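# Four arms carry a tethered ring and ball between stands

## Task

Carry the ball off its current stand and set it on the second stand, which stands in the gap between the benches where no gripper can reach. The ball rests on a ring sitting on the first stand's collar. Ropes tie the ring to four metal blocks, one on each arm's bench. The ring must finish lying on the second stand's collar with the ball on it. A tipped or jerked ring lets the ball roll off. The task fails if the ball or the ring ever drops more than slightly below the collar height of the lower stand, including while it is hanging. Arm feet in the scene frame, in metres, with heading in degrees counter-clockwise from +x: arm1 x=+1.29 y=+1.03 z=+1.02 facing -125; arm2 x=-1.13 y=+1.36 z=+0.99 facing -69; arm3 x=-0.84 y=-1.43 z=+1.03 facing +66; arm4 x=+1.17 y=-1.25 z=+1.03 facing +126. At the end every gripper must have let go and every arm must be pulled away. The result has to stay in place with no robot holding it, and nothing may be knocked out of the work area or onto the floor.

## Robot and tools

Setup. Four identical i2rt Big YAM arms, arm1 to arm4, each with six joints, a two-finger gripper and a wrist camera (arm1_cam_wrist ... arm4_cam_wrist). Two room cameras, cam_low and cam_top, are fixed. With joints 1 and 6 at 0 and the hand level pointing forward, the wrist camera rides on top of the hand looking at the fingertips. The hand reaches roughly 1.0 m from the joint-1 axis. The stand the ball must reach is out of every hand's reach, so the ring has to be moved by its four ropes, with each arm handling the block on its own bench.

Frame. One scene frame for everything: origin on the floor, +z up, headings measured counter-clockwise from +x. The hand point is midway between the fingertips; its z axis points along the fingers, and the fingers close along its y axis. Foot positions are listed in the task.

execute_actions(actions, cameras). actions is a list containing exactly one action, or empty to just read state and images. The action is an object keyed by robot name; each present robot gets a "joints" object. Every joint value is an absolute target, not an offset, named individually: joint1_rad -2.879 to 2.879 (base yaw; positive is counter-clockwise seen from above; 0 unfolds the arm along its foot's heading), joint2_rad 0 to 3.141 (shoulder; 0 has the upper arm pointing back about level, increasing lifts it up then forward), joint3_rad 0 to 3.019 (elbow; 0 folds the forearm onto the upper arm, increasing opens it), joint4_rad -1.692 to 1.57 (hand pitch; positive tips fingers up), joint5_rad -1.57 to 1.57 (hand sideways swing; positive toward the arm's right), joint6_rad -2.094 to 2.094 (hand roll; positive clockwise viewed from behind the hand), all in radians; gripper_m 0 to 0.093, the fingertip gap in metres. Done tolerances: ±0.045, ±0.14, ±0.09, ±0.055, ±0.03, ±0.035 rad and ±0.003 m. All robots named in the action begin together and may finish at different moments. A joint or robot left out may keep pushing toward an earlier target. An unknown key or an out-of-range value rejects the whole call and nothing moves. cameras is a list from arm1_cam_wrist, arm2_cam_wrist, arm3_cam_wrist, arm4_cam_wrist, cam_low, cam_top, all; omitted, null or ["all"] gives every camera, [] gives none. Images are taken when the call ends, in the order given by the "pictures" line.

wait(seconds): 0 to 10 s with no new command; returns state and images like an empty action.
zoom_image(camera, region): enlarges part of a camera's most recent full image; region is [x0, y0, x1, y1] in pixels from the top-left, at most 504 by 504.
finished_scene(scene): closes the given scene irreversibly and reports success; call it only after the arms have released and moved clear.

Reading results. joint_status tells how each commanded motion ended. "off_target": stopped short, may still be pushing. "contact_stop" or "time_out": the joint drops its target and holds where it stopped, except a timed-out joint that is still pushing; it keeps its target or one within 0.375, 0.375, 0.113, 0.225, 0.075, 0.3 rad (joints 1 to 6) of its position and will move there by itself if the way opens; on_its_own lists it. To relieve such a push, send the joint its reported position. "joint command not followed" (often with a "cause:" line) means a self/inter-arm clearance check blocked that arm's joint targets; any gripper target still runs, and blocked joints show "not_followed" and may be retried on later actions until given passing targets. on_its_own covers what this call did not command; "held at" is the held target, not the current angle. A tiny change from the current position may not move a joint. Loaded joints can sag.

Hazards. The arm does not stop on contact and can press hard. A hard squeeze between two robots fails the task and ends the run; hard hits may too, and no state line reports robot-to-robot contact. The clearance check can be late and ignores fingers, gripper housings and wrist cameras. Joints move at different speeds, so the hand can sweep wide between postures; plan clear paths. Robots do not wait for one another. Pull ropes smoothly and in coordination so the ring stays level and never jerks or sags below the lower collar. Loose objects may get a brief push now and then. Never knock anything off the work area or onto the floor. Avoid drops, slips and slams. While you think, the robots keep holding your last command.

Motor heat. Holding loads or pushing heats motors. A MOTOR HOT line appears from 85 °C; at 100 °C that whole arm and its gripper go limp until cooled (OVER-TEMPERATURE FAULT), and keys not at target read "limit_stop_at_motor_heat"; resend targets afterwards. Some heat carries over between scenes, and an empty execute_actions call reports the current scene and task.

Each tool is called in YAML: its name, and indented under it one key for each argument.

## Session

execute_actions:
  actions: []

Scene clock: 0.00 s.
arm1.joint_positions: joint1_rad=-0.857 joint2_rad=+0.488 joint3_rad=+1.510 joint4_rad=-1.399 joint5_rad=-0.122 joint6_rad=-0.593 gripper_m=+0.094
arm1.joint_status: not commanded
arm1.hand: x=+1.1399 y=+0.9971 z=+1.6247 quat_wxyz=(+0.080, -0.766, -0.314, +0.555) (m; scene frame)
arm2.joint_positions: joint1_rad=-0.017 joint2_rad=+0.376 joint3_rad=+1.650 joint4_rad=-1.555 joint5_rad=-0.097 joint6_rad=-0.393 gripper_m=+0.095
arm2.joint_status: not commanded
arm2.hand: x=-1.1011 y=+1.3285 z=+1.6224 quat_wxyz=(-0.445, -0.294, -0.741, +0.407) (m; scene frame)
arm3.joint_positions: joint1_rad=+0.592 joint2_rad=+0.664 joint3_rad=+1.395 joint4_rad=-1.307 joint5_rad=+0.076 joint6_rad=-0.259 gripper_m=+0.094
arm3.joint_status: not commanded
arm3.hand: x=-0.8741 y=-1.1822 z=+1.5699 quat_wxyz=(-0.378, +0.727, -0.491, -0.297) (m; scene frame)
arm4.joint_positions: joint1_rad=+0.137 joint2_rad=+0.525 joint3_rad=+1.516 joint4_rad=-1.183 joint5_rad=+0.270 joint6_rad=+0.793 gripper_m=+0.095
arm4.joint_status: not commanded
arm4.hand: x=+1.0866 y=-1.0955 z=+1.6780 quat_wxyz=(-0.110, +0.470, -0.610, -0.629) (m; scene frame)
pictures: arm1_cam_wrist, arm2_cam_wrist, arm3_cam_wrist, arm4_cam_wrist, cam_low, cam_top
Images, in order (width x height): arm1_cam_wrist 896x504, arm2_cam_wrist 896x504, arm3_cam_wrist 896x504, arm4_cam_wrist 896x504, cam_low 896x504, cam_top 896x504.

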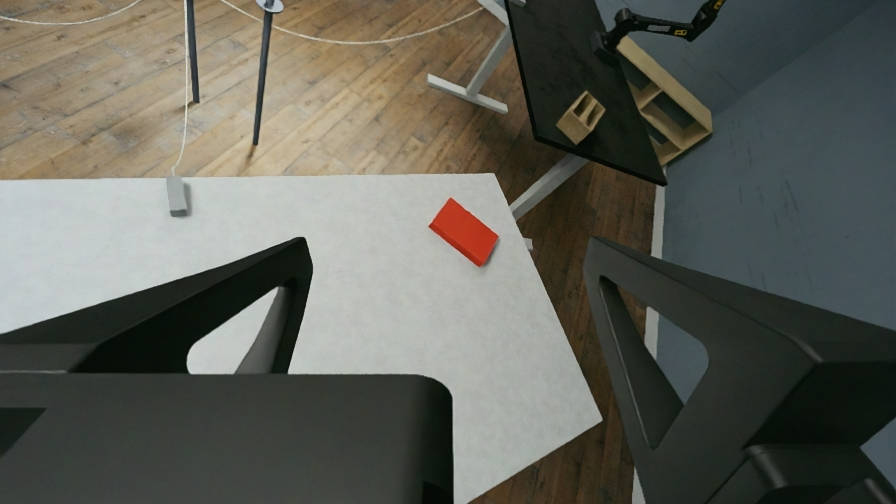

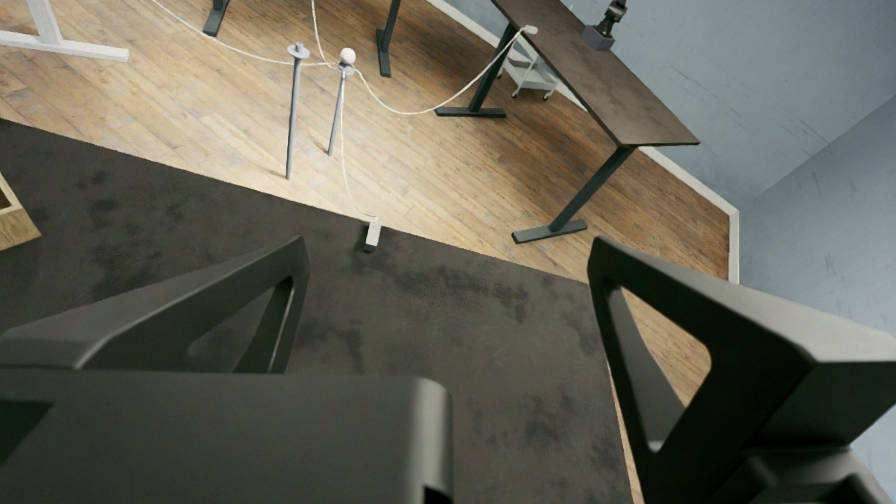

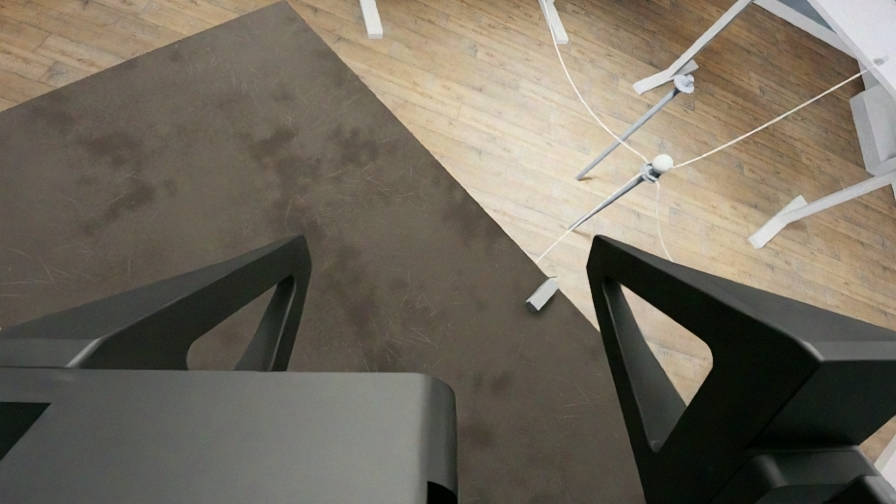

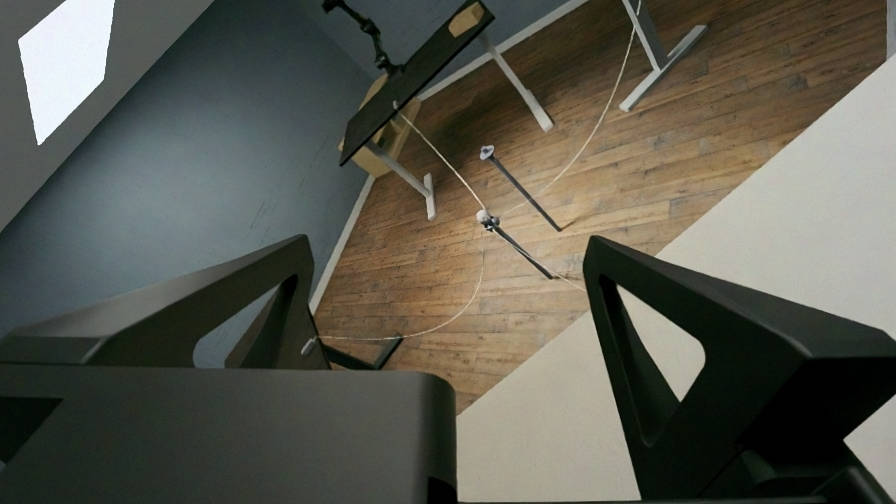

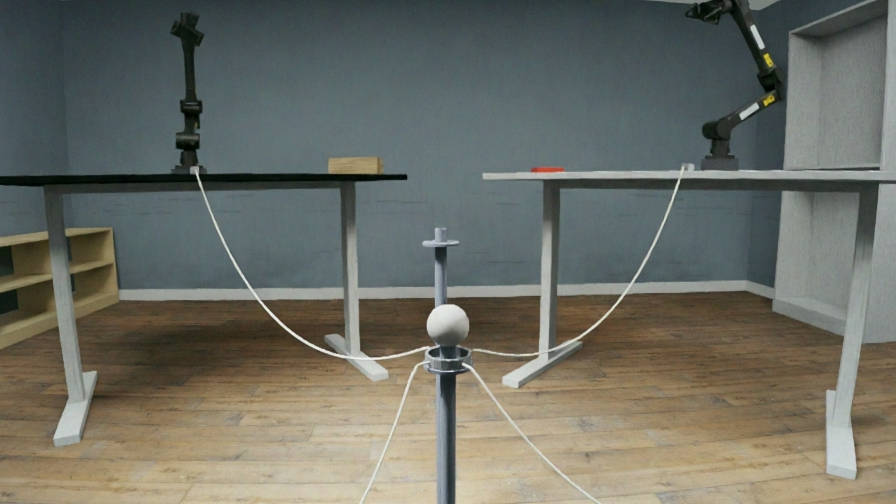

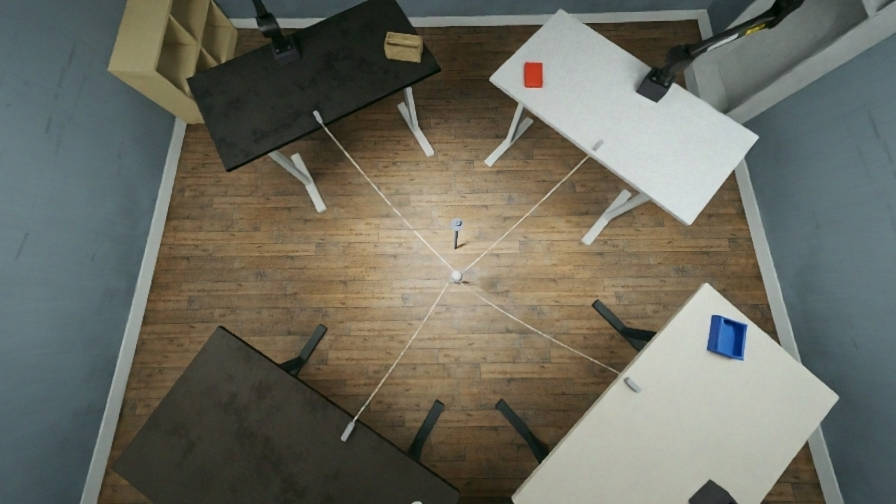

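execute_actions:
  actions:
    - {"arm1":{"joints":{"joint1_rad":-0.14,"joint2_rad":1.6,"joint3_rad":1.6,"joint4_rad":-1.4,"joint5_rad":0,"joint6_rad":0}},"arm2":{"joints":{"joint1_rad":0.05,"joint2_rad":1.5,"joint3_rad":1.3,"joint4_rad":-1.1,"joint5_rad":0,"joint6_rad":0}},"arm3":{"joints":{"joint1_rad":0,"joint2_rad":1.7,"joint3_rad":1.8,"joint4_rad":-1.57,"joint5_rad":0,"joint6_rad":0}},"arm4":{"joints":{"joint1_rad":0,"joint2_rad":1.4,"joint3_rad":1.2,"joint4_rad":-0.9,"joint5_rad":0,"joint6_rad":0}}}

Scene clock: 18.33 s.
arm1.joint_positions: joint1_rad=-0.133 joint2_rad=+1.599 joint3_rad=+1.580 joint4_rad=-1.399 joint5_rad=-0.001 joint6_rad=-0.007 gripper_m=+0.094
arm1.joint_status: all done
arm1.hand: x=+0.9358 y=+0.6454 z=+1.2801 quat_wxyz=(-0.038, -0.910, -0.406, +0.068) (m; scene frame)
arm2.joint_positions: joint1_rad=+0.043 joint2_rad=+1.494 joint3_rad=+1.291 joint4_rad=-1.116 joint5_rad=-0.002 joint6_rad=-0.007 gripper_m=+0.095
arm2.joint_status: all done
arm2.hand: x=-0.9322 y=+0.9060 z=+1.1921 quat_wxyz=(-0.107, -0.541, -0.831, +0.069) (m; scene frame)
arm3.joint_positions: joint1_rad=-0.004 joint2_rad=+1.710 joint3_rad=+1.785 joint4_rad=-1.562 joint5_rad=+0.000 joint6_rad=-0.008 gripper_m=+0.094
arm3.joint_status: all done
arm3.hand: x=-0.6176 y=-0.9424 z=+1.3123 quat_wxyz=(-0.037, +0.542, -0.839, -0.024) (m; scene frame)
arm4.joint_positions: joint1_rad=+0.003 joint2_rad=+1.386 joint3_rad=+1.186 joint4_rad=-0.911 joint5_rad=+0.002 joint6_rad=+0.016 gripper_m=+0.095
arm4.joint_status: all done
arm4.hand: x=+0.8787 y=-0.8451 z=+1.2440 quat_wxyz=(-0.103, +0.863, -0.451, -0.203) (m; scene frame)
pictures: arm1_cam_wrist, arm2_cam_wrist, arm3_cam_wrist, arm4_cam_wrist, cam_low, cam_top
Images, in order (width x height): arm1_cam_wrist 896x504, arm2_cam_wrist 896x504, arm3_cam_wrist 896x504, arm4_cam_wrist 896x504, cam_low 896x504, cam_top 896x504.

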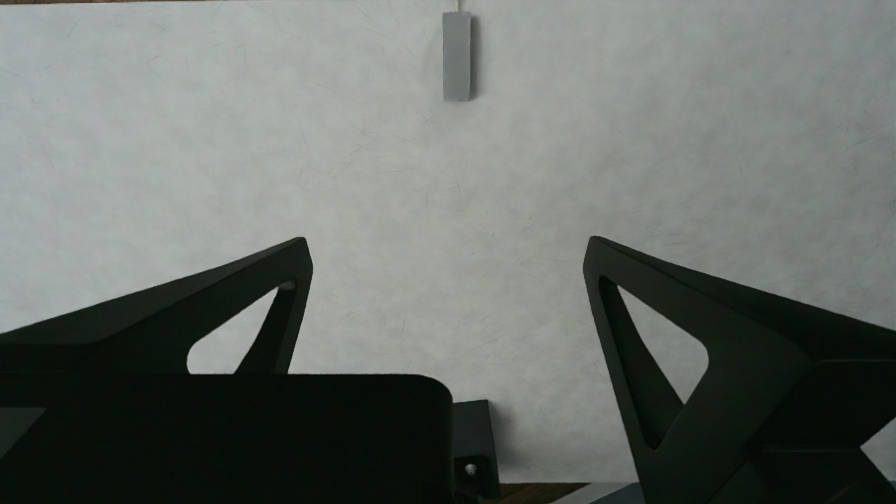

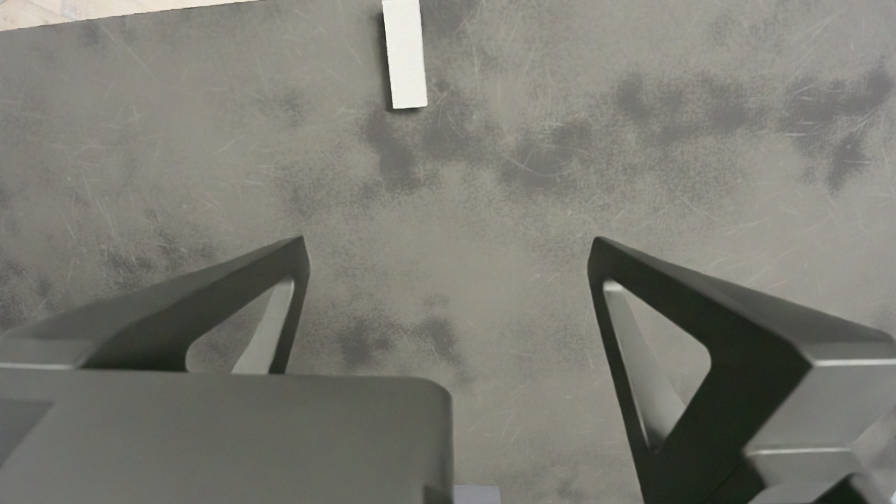

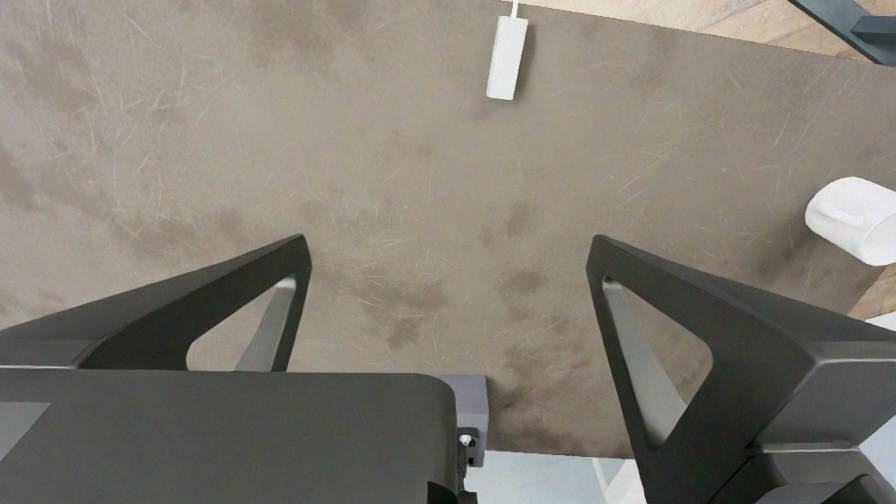

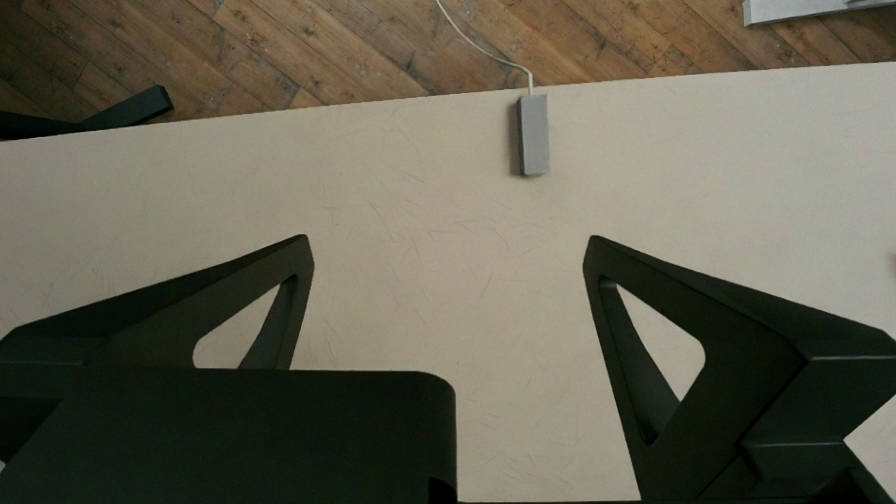

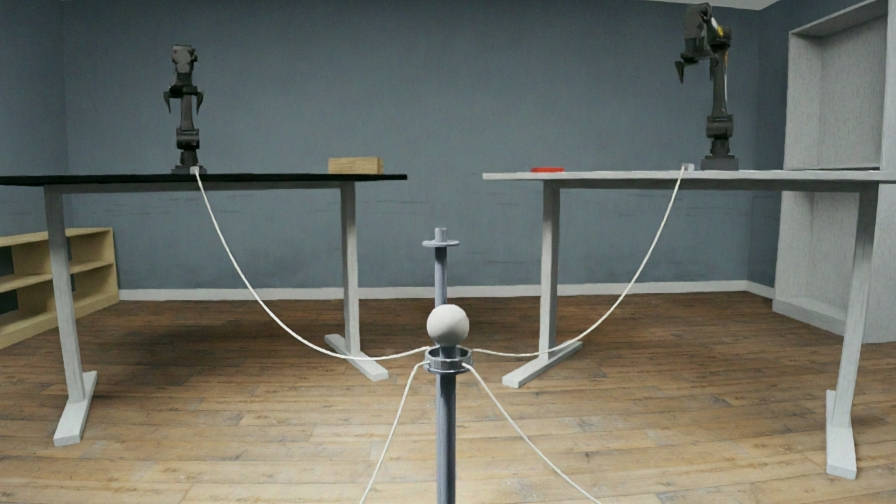

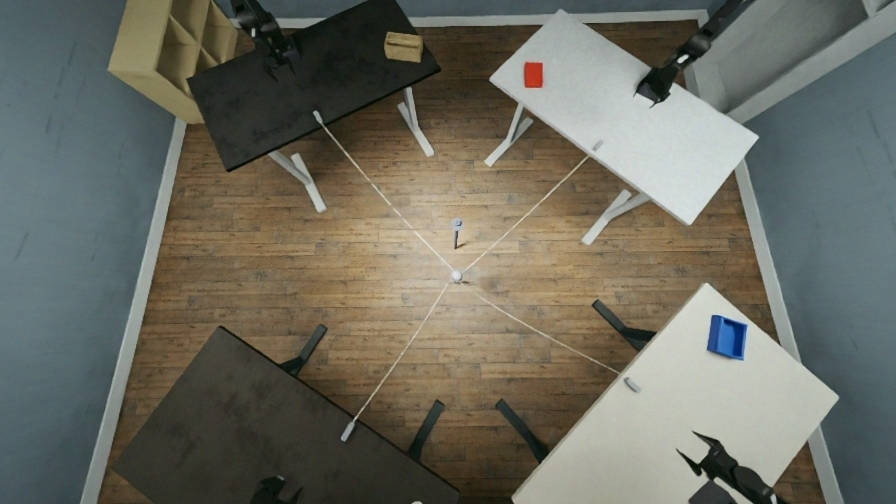

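execute_actions:
  actions:
    - {"arm1":{"joints":{"joint1_rad":-0.15,"joint2_rad":1.764,"joint3_rad":1.33,"joint4_rad":-1.13}},"arm2":{"joints":{"joint1_rad":0.10,"joint2_rad":1.764,"joint3_rad":1.33,"joint4_rad":-1.13}},"arm3":{"joints":{"joint1_rad":-0.09,"joint2_rad":1.764,"joint3_rad":1.33,"joint4_rad":-1.13}},"arm4":{"joints":{"joint1_rad":-0.117,"joint2_rad":1.764,"joint3_rad":1.33,"joint4_rad":-1.13,"joint6_rad":-0.15}}}
  cameras: ["arm1_cam_wrist","arm2_cam_wrist","arm3_cam_wrist","arm4_cam_wrist","cam_top"]

Scene clock: 70.73 s.
arm1.joint_positions: joint1_rad=-0.144 joint2_rad=+1.768 joint3_rad=+1.302 joint4_rad=-1.149 joint5_rad=-0.001 joint6_rad=-0.007 gripper_m=+0.094
arm1.joint_status: all done
arm1.hand: x=+0.9513 y=+0.6669 z=+1.0941 quat_wxyz=(+0.002, -0.915, -0.403, -0.022) (m; scene frame)
arm2.joint_positions: joint1_rad=+0.098 joint2_rad=+1.777 joint3_rad=+1.296 joint4_rad=-1.117 joint5_rad=+0.000 joint6_rad=-0.007 gripper_m=+0.095
arm2.joint_status: all done
arm2.hand: x=-0.9063 y=+0.9157 z=+1.0584 quat_wxyz=(+0.010, -0.522, -0.853, -0.007) (m; scene frame)
arm3.joint_positions: joint1_rad=-0.095 joint2_rad=+1.755 joint3_rad=+1.327 joint4_rad=-1.139 joint5_rad=+0.000 joint6_rad=-0.007 gripper_m=+0.094
arm3.joint_status: all done
arm3.hand: x=-0.5921 y=-0.9954 z=+1.1186 quat_wxyz=(-0.004, +0.504, -0.864, -0.003) (m; scene frame)
arm4.joint_positions: joint1_rad=-0.123 joint2_rad=+1.779 joint3_rad=+1.296 joint4_rad=-1.123 joint5_rad=+0.000 joint6_rad=-0.134 gripper_m=+0.095
arm4.joint_status: all done
arm4.hand: x=+0.9357 y=-0.8175 z=+1.0884 quat_wxyz=(+0.010, +0.892, -0.452, +0.015) (m; scene frame)
pictures: arm1_cam_wrist, arm2_cam_wrist, arm3_cam_wrist, arm4_cam_wrist, cam_top
Images, in order (width x height): arm1_cam_wrist 896x504, arm2_cam_wrist 896x504, arm3_cam_wrist 896x504, arm4_cam_wrist 896x504, cam_top 896x504.

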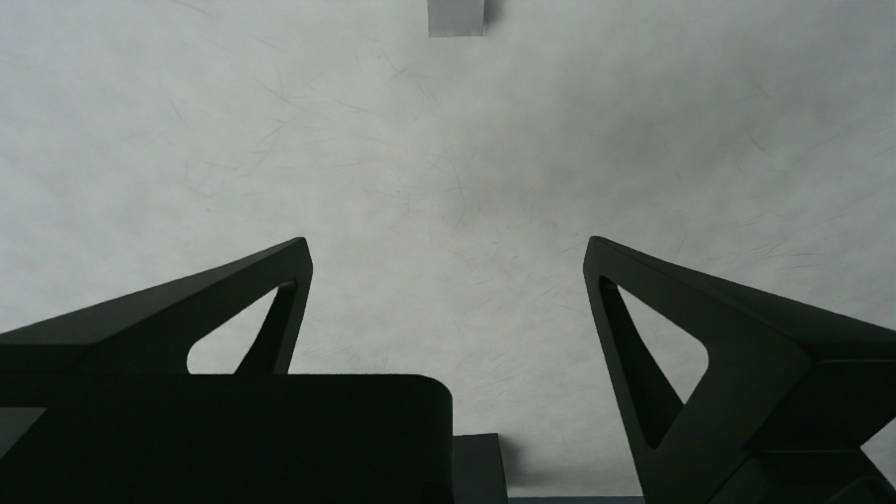

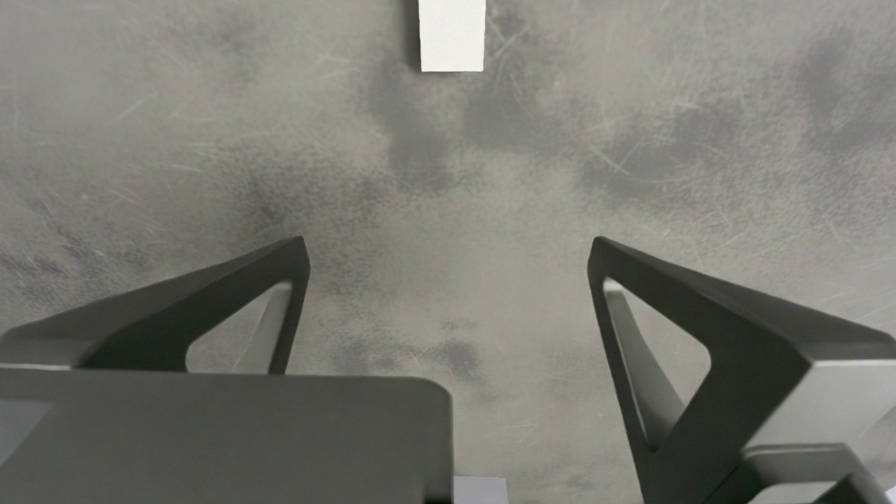

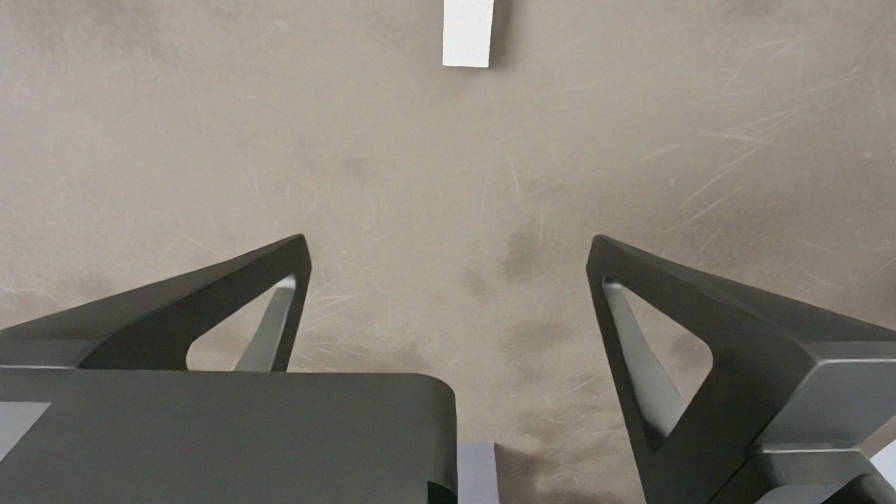

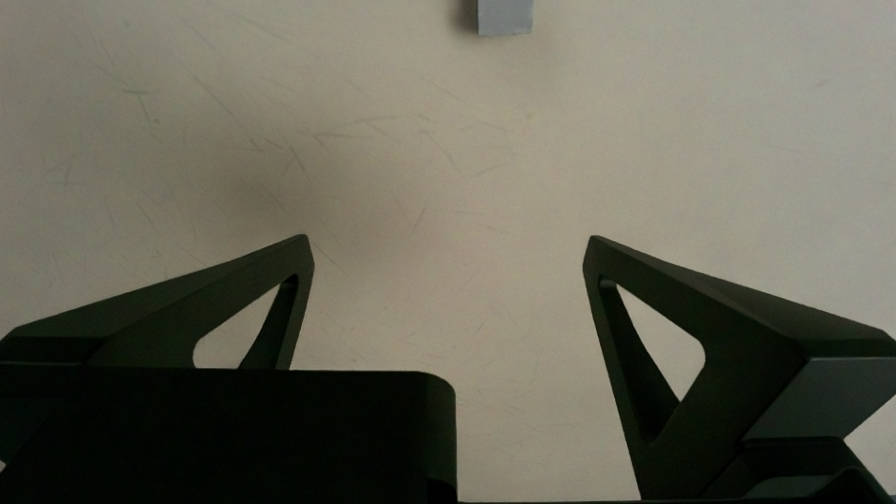

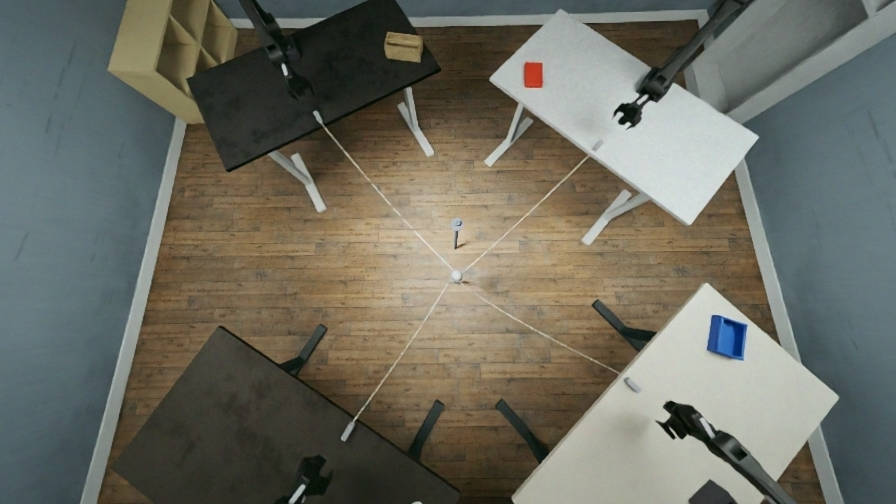

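execute_actions:
  actions:
    - {"arm1":{"joints":{"joint2_rad":1.84,"joint3_rad":1.58,"joint4_rad":-1.13}},"arm2":{"joints":{"joint2_rad":1.84,"joint3_rad":1.555,"joint4_rad":-1.14}},"arm3":{"joints":{"joint1_rad":-0.112,"joint2_rad":1.84,"joint3_rad":1.56,"joint4_rad":-1.14}},"arm4":{"joints":{"joint1_rad":-0.135,"joint2_rad":1.84,"joint3_rad":1.59,"joint4_rad":-1.15,"joint6_rad":-0.17}}}
  cameras: []

execute_actions:
  actions:
    - {"arm1":{"joints":{"joint2_rad":1.97}},"arm2":{"joints":{"joint2_rad":1.95}},"arm3":{"joints":{"joint2_rad":1.97}},"arm4":{"joints":{"joint2_rad":1.96}}}
  cameras: ["arm1_cam_wrist","arm2_cam_wrist","arm3_cam_wrist","arm4_cam_wrist","cam_low"]

Scene clock: 90.90 s.
arm1.joint_positions: joint1_rad=-0.144 joint2_rad=+1.835 joint3_rad=+1.553 joint4_rad=-1.144 joint5_rad=-0.001 joint6_rad=-0.007 gripper_m=+0.094
arm1.joint_status: all done
arm1.hand: x=+0.8857 y=+0.5974 z=+1.1519 quat_wxyz=(-0.036, -0.913, -0.401, +0.065) (m; scene frame)
arm2.joint_positions: joint1_rad=+0.098 joint2_rad=+1.834 joint3_rad=+1.518 joint4_rad=-1.132 joint5_rad=+0.000 joint6_rad=-0.007 gripper_m=+0.095
arm2.joint_status: all done
arm2.hand: x=-0.8698 y=+0.8428 z=+1.1102 quat_wxyz=(-0.054, -0.521, -0.851, +0.033) (m; scene frame)
arm3.joint_positions: joint1_rad=-0.108 joint2_rad=+1.826 joint3_rad=+1.532 joint4_rad=-1.140 joint5_rad=+0.000 joint6_rad=-0.007 gripper_m=+0.094
arm3.joint_status: all done
arm3.hand: x=-0.5476 y=-0.9337 z=+1.1582 quat_wxyz=(-0.061, +0.497, -0.865, -0.036) (m; scene frame)
arm4.joint_positions: joint1_rad=-0.128 joint2_rad=+1.832 joint3_rad=+1.551 joint4_rad=-1.148 joint5_rad=+0.000 joint6_rad=-0.154 gripper_m=+0.095
arm4.joint_status: all done
arm4.hand: x=+0.8945 y=-0.7362 z=+1.1541 quat_wxyz=(-0.041, +0.893, -0.444, -0.057) (m; scene frame)
pictures: none
No camera images: the call's "cameras" was empty. Leave "cameras" out to get every camera's image.

Scene clock: 92.20 s.
arm1.joint_positions: joint1_rad=-0.144 joint2_rad=+1.976 joint3_rad=+1.554 joint4_rad=-1.144 joint5_rad=-0.001 joint6_rad=-0.007 gripper_m=+0.094
arm1.joint_status: all done
arm1.hand: x=+0.8901 y=+0.6007 z=+1.0726 quat_wxyz=(-0.008, -0.915, -0.403, +0.000) (m; scene frame)
arm2.joint_positions: joint1_rad=+0.098 joint2_rad=+1.954 joint3_rad=+1.518 joint4_rad=-1.132 joint5_rad=+0.000 joint6_rad=-0.007 gripper_m=+0.095
arm2.joint_status: all done
arm2.hand: x=-0.8722 y=+0.8478 z=+1.0435 quat_wxyz=(-0.003, -0.522, -0.853, +0.001) (m; scene frame)
arm3.joint_positions: joint1_rad=-0.108 joint2_rad=+1.964 joint3_rad=+1.534 joint4_rad=-1.140 joint5_rad=+0.000 joint6_rad=-0.007 gripper_m=+0.094
arm3.joint_status: all done
arm3.hand: x=-0.5502 y=-0.9378 z=+1.0817 quat_wxyz=(-0.002, +0.498, -0.867, -0.002) (m; scene frame)
arm4.joint_positions: joint1_rad=-0.128 joint2_rad=+1.964 joint3_rad=+1.551 joint4_rad=-1.148 joint5_rad=+0.000 joint6_rad=-0.154 gripper_m=+0.095
arm4.joint_status: all done
arm4.hand: x=+0.8969 y=-0.7407 z=+1.0799 quat_wxyz=(-0.003, +0.895, -0.445, -0.003) (m; scene frame)
pictures: arm1_cam_wrist, arm2_cam_wrist, arm3_cam_wrist, arm4_cam_wrist, cam_low
Images, in order (width x height): arm1_cam_wrist 896x504, arm2_cam_wrist 896x504, arm3_cam_wrist 896x504, arm4_cam_wrist 896x504, cam_low 896x504.

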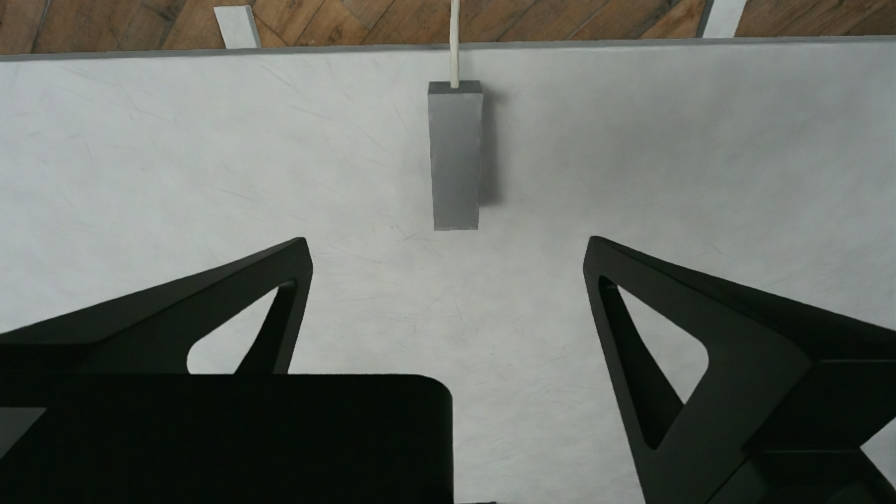

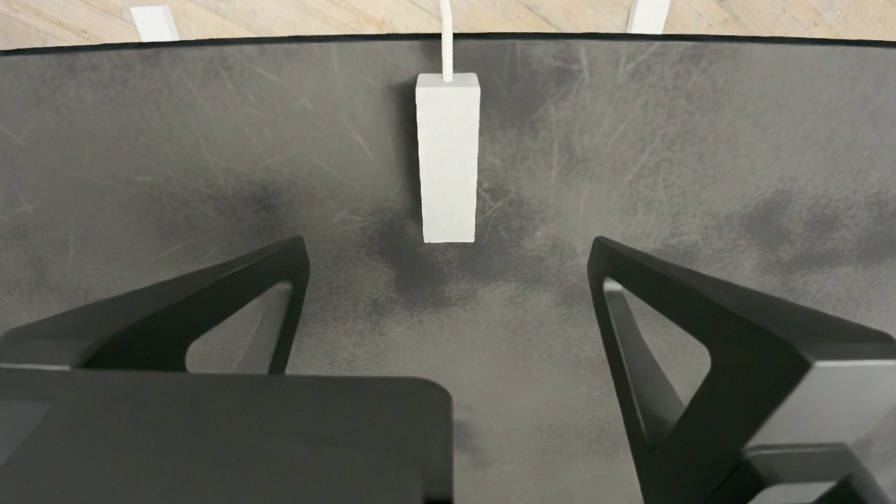

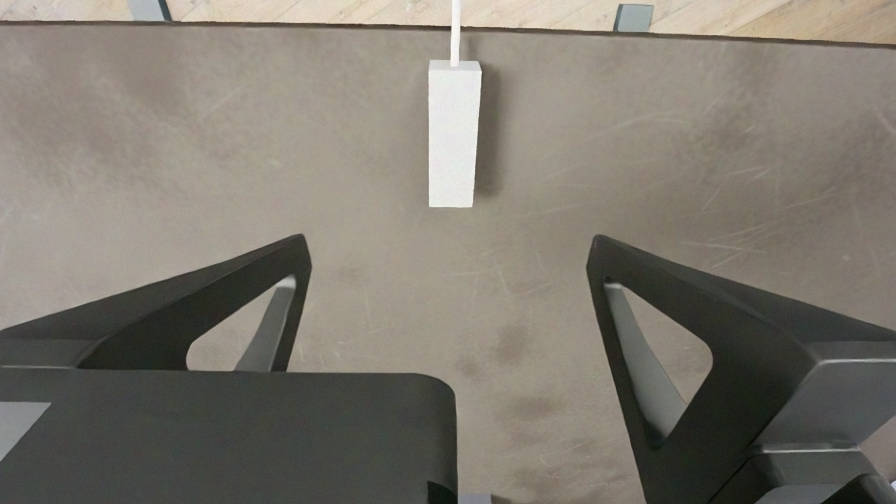

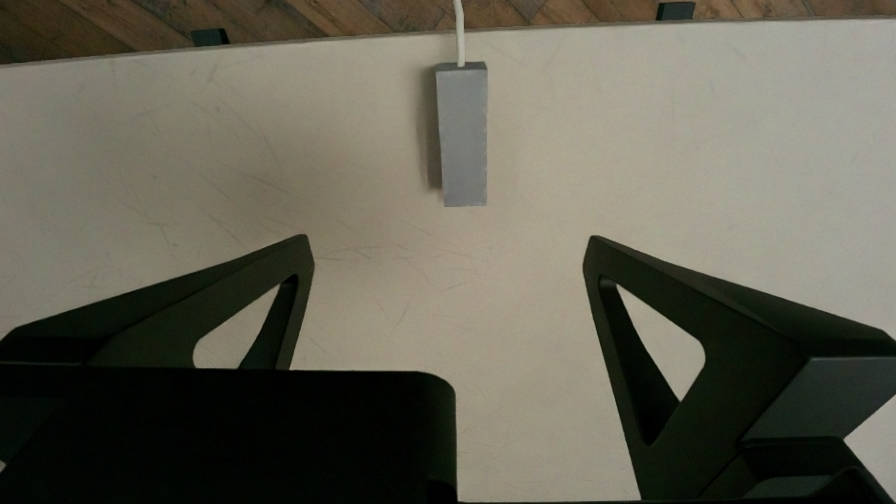

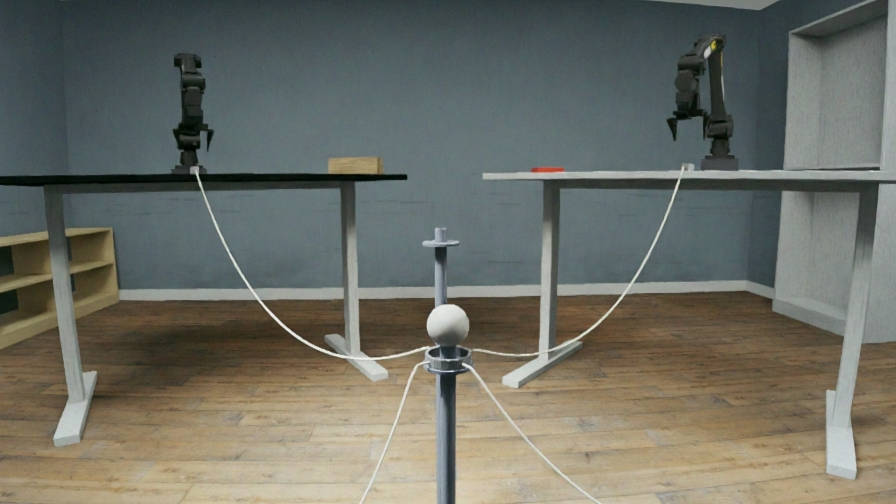

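execute_actions:
  actions:
    - {"arm1":{"joints":{"joint2_rad":2.03,"joint4_rad":-1.08}},"arm2":{"joints":{"joint2_rad":2.005,"joint4_rad":-1.08}},"arm3":{"joints":{"joint2_rad":2.025,"joint4_rad":-1.03}},"arm4":{"joints":{"joint2_rad":2.015,"joint4_rad":-1.04}}}
  cameras: []

wait:
  seconds: 1

Scene clock: 98.23 s.
arm1.joint_positions: joint1_rad=-0.144 joint2_rad=+2.013 joint3_rad=+1.554 joint4_rad=-1.100 joint5_rad=-0.001 joint6_rad=-0.007 gripper_m=+0.094
arm1.joint_status: all done
arm1.hand: x=+0.8853 y=+0.5951 z=+1.0514 quat_wxyz=(-0.009, -0.915, -0.403, +0.003) (m; scene frame)
arm2.joint_positions: joint1_rad=+0.098 joint2_rad=+1.988 joint3_rad=+1.518 joint4_rad=-1.096 joint5_rad=+0.000 joint6_rad=-0.007 gripper_m=+0.095
arm2.joint_status: all done
arm2.hand: x=-0.8696 y=+0.8426 z=+1.0249 quat_wxyz=(-0.004, -0.522, -0.853, +0.002) (m; scene frame)
arm3.joint_positions: joint1_rad=-0.108 joint2_rad=+1.991 joint3_rad=+1.534 joint4_rad=-1.039 joint5_rad=+0.000 joint6_rad=-0.007 gripper_m=+0.094
arm3.joint_status: all done
arm3.hand: x=-0.5388 y=-0.9186 z=+1.0674 quat_wxyz=(-0.034, +0.498, -0.866, -0.020) (m; scene frame)
arm4.joint_positions: joint1_rad=-0.128 joint2_rad=+1.993 joint3_rad=+1.551 joint4_rad=-1.051 joint5_rad=+0.000 joint6_rad=-0.154 gripper_m=+0.095
arm4.joint_status: all done
arm4.hand: x=+0.8868 y=-0.7219 z=+1.0639 quat_wxyz=(-0.022, +0.895, -0.445, -0.031) (m; scene frame)
pictures: none
No camera images: the call's "cameras" was empty. Leave "cameras" out to get every camera's image.

Scene clock: 99.23 s.
arm1.joint_positions: joint1_rad=-0.144 joint2_rad=+2.013 joint3_rad=+1.554 joint4_rad=-1.100 joint5_rad=-0.001 joint6_rad=-0.007 gripper_m=+0.094
arm1.joint_status: all done
arm1.hand: x=+0.8853 y=+0.5951 z=+1.0514 quat_wxyz=(-0.009, -0.915, -0.403, +0.003) (m; scene frame)
arm2.joint_positions: joint1_rad=+0.098 joint2_rad=+1.988 joint3_rad=+1.518 joint4_rad=-1.096 joint5_rad=+0.000 joint6_rad=-0.007 gripper_m=+0.095
arm2.joint_status: all done
arm2.hand: x=-0.8696 y=+0.8426 z=+1.0249 quat_wxyz=(-0.004, -0.522, -0.853, +0.002) (m; scene frame)
arm3.joint_positions: joint1_rad=-0.108 joint2_rad=+1.991 joint3_rad=+1.534 joint4_rad=-1.039 joint5_rad=+0.000 joint6_rad=-0.007 gripper_m=+0.094
arm3.joint_status: all done
arm3.hand: x=-0.5388 y=-0.9186 z=+1.0674 quat_wxyz=(-0.034, +0.498, -0.866, -0.020) (m; scene frame)
arm4.joint_positions: joint1_rad=-0.128 joint2_rad=+1.993 joint3_rad=+1.551 joint4_rad=-1.051 joint5_rad=+0.000 joint6_rad=-0.154 gripper_m=+0.095
arm4.joint_status: all done
arm4.hand: x=+0.8868 y=-0.7219 z=+1.0639 quat_wxyz=(-0.022, +0.895, -0.445, -0.031) (m; scene frame)
wait: 1.00 s; at rest by 0.27 s
pictures: arm1_cam_wrist, arm2_cam_wrist, arm3_cam_wrist, arm4_cam_wrist, cam_low, cam_top
Images, in order (width x height): arm1_cam_wrist 896x504, arm2_cam_wrist 896x504, arm3_cam_wrist 896x504, arm4_cam_wrist 896x504, cam_low 896x504, cam_top 896x504.

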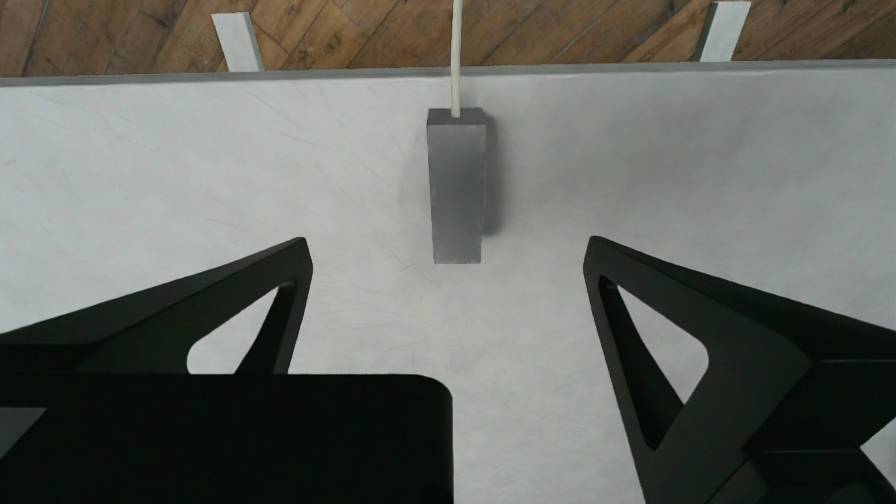

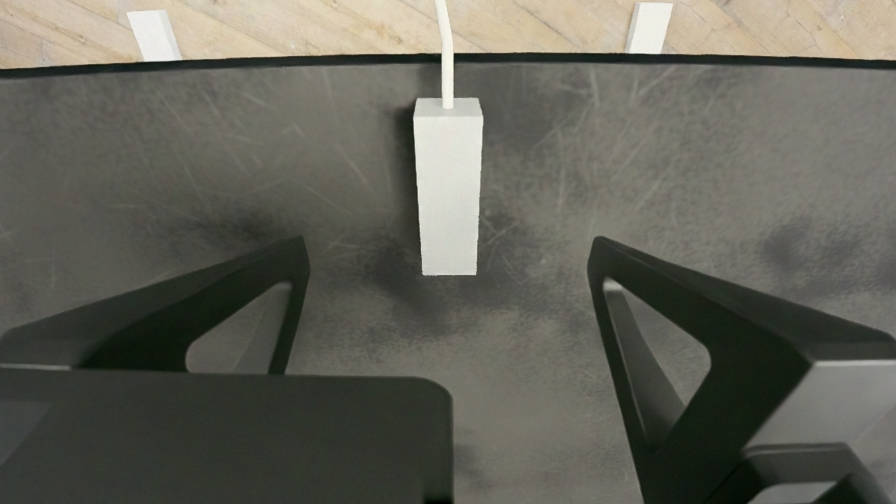

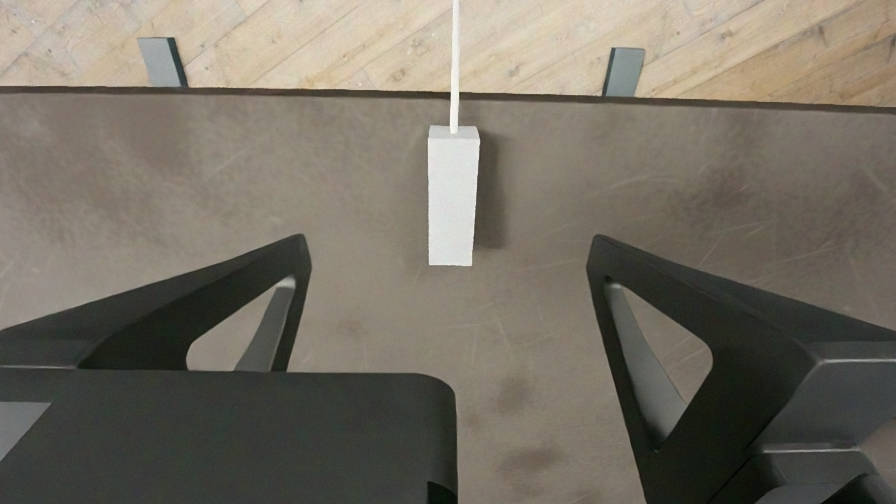

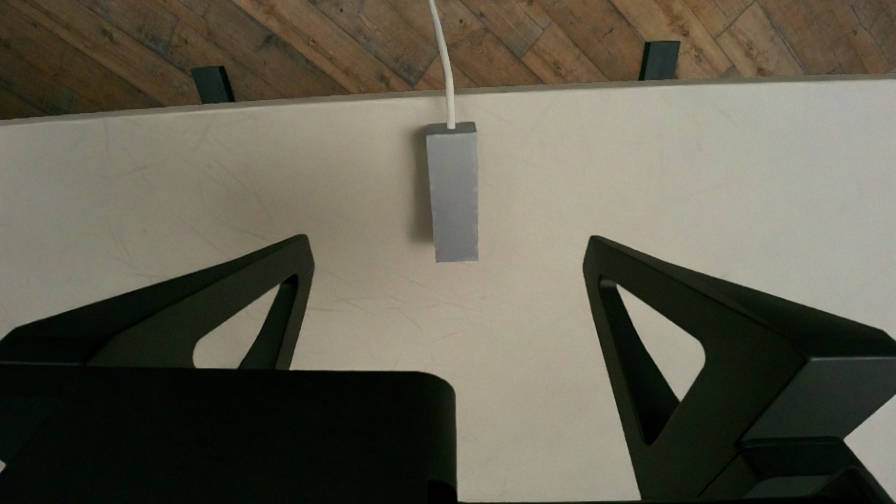

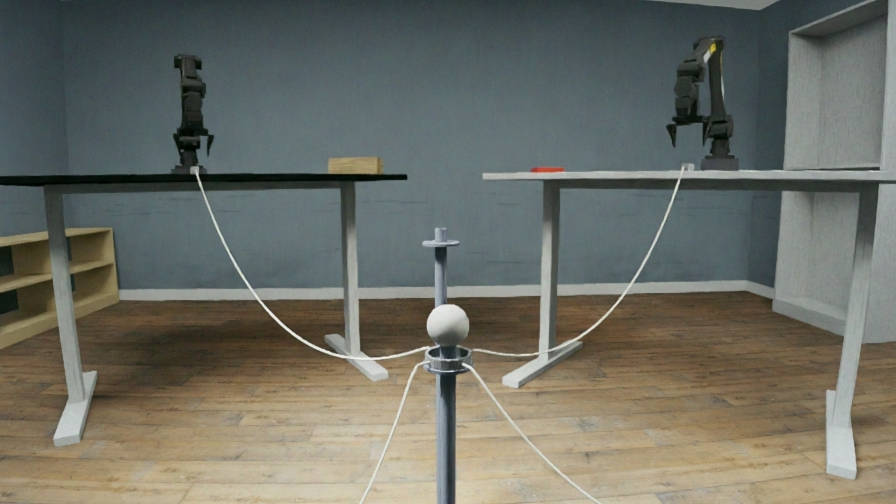

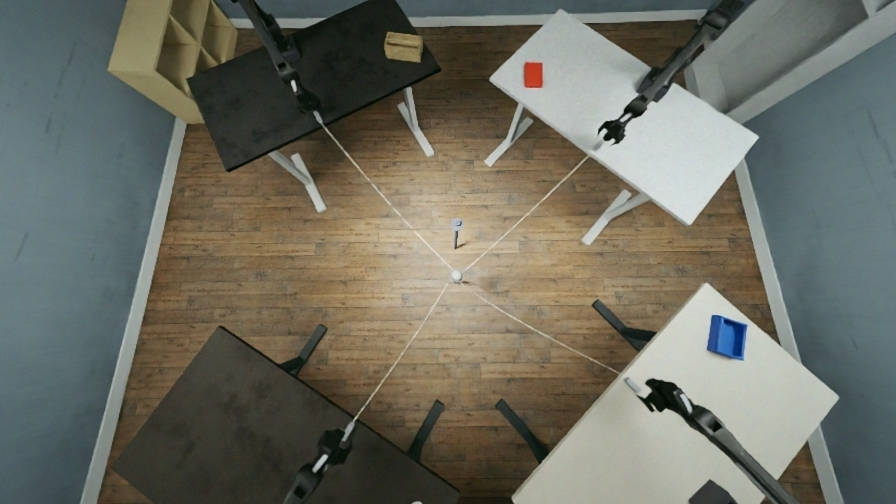

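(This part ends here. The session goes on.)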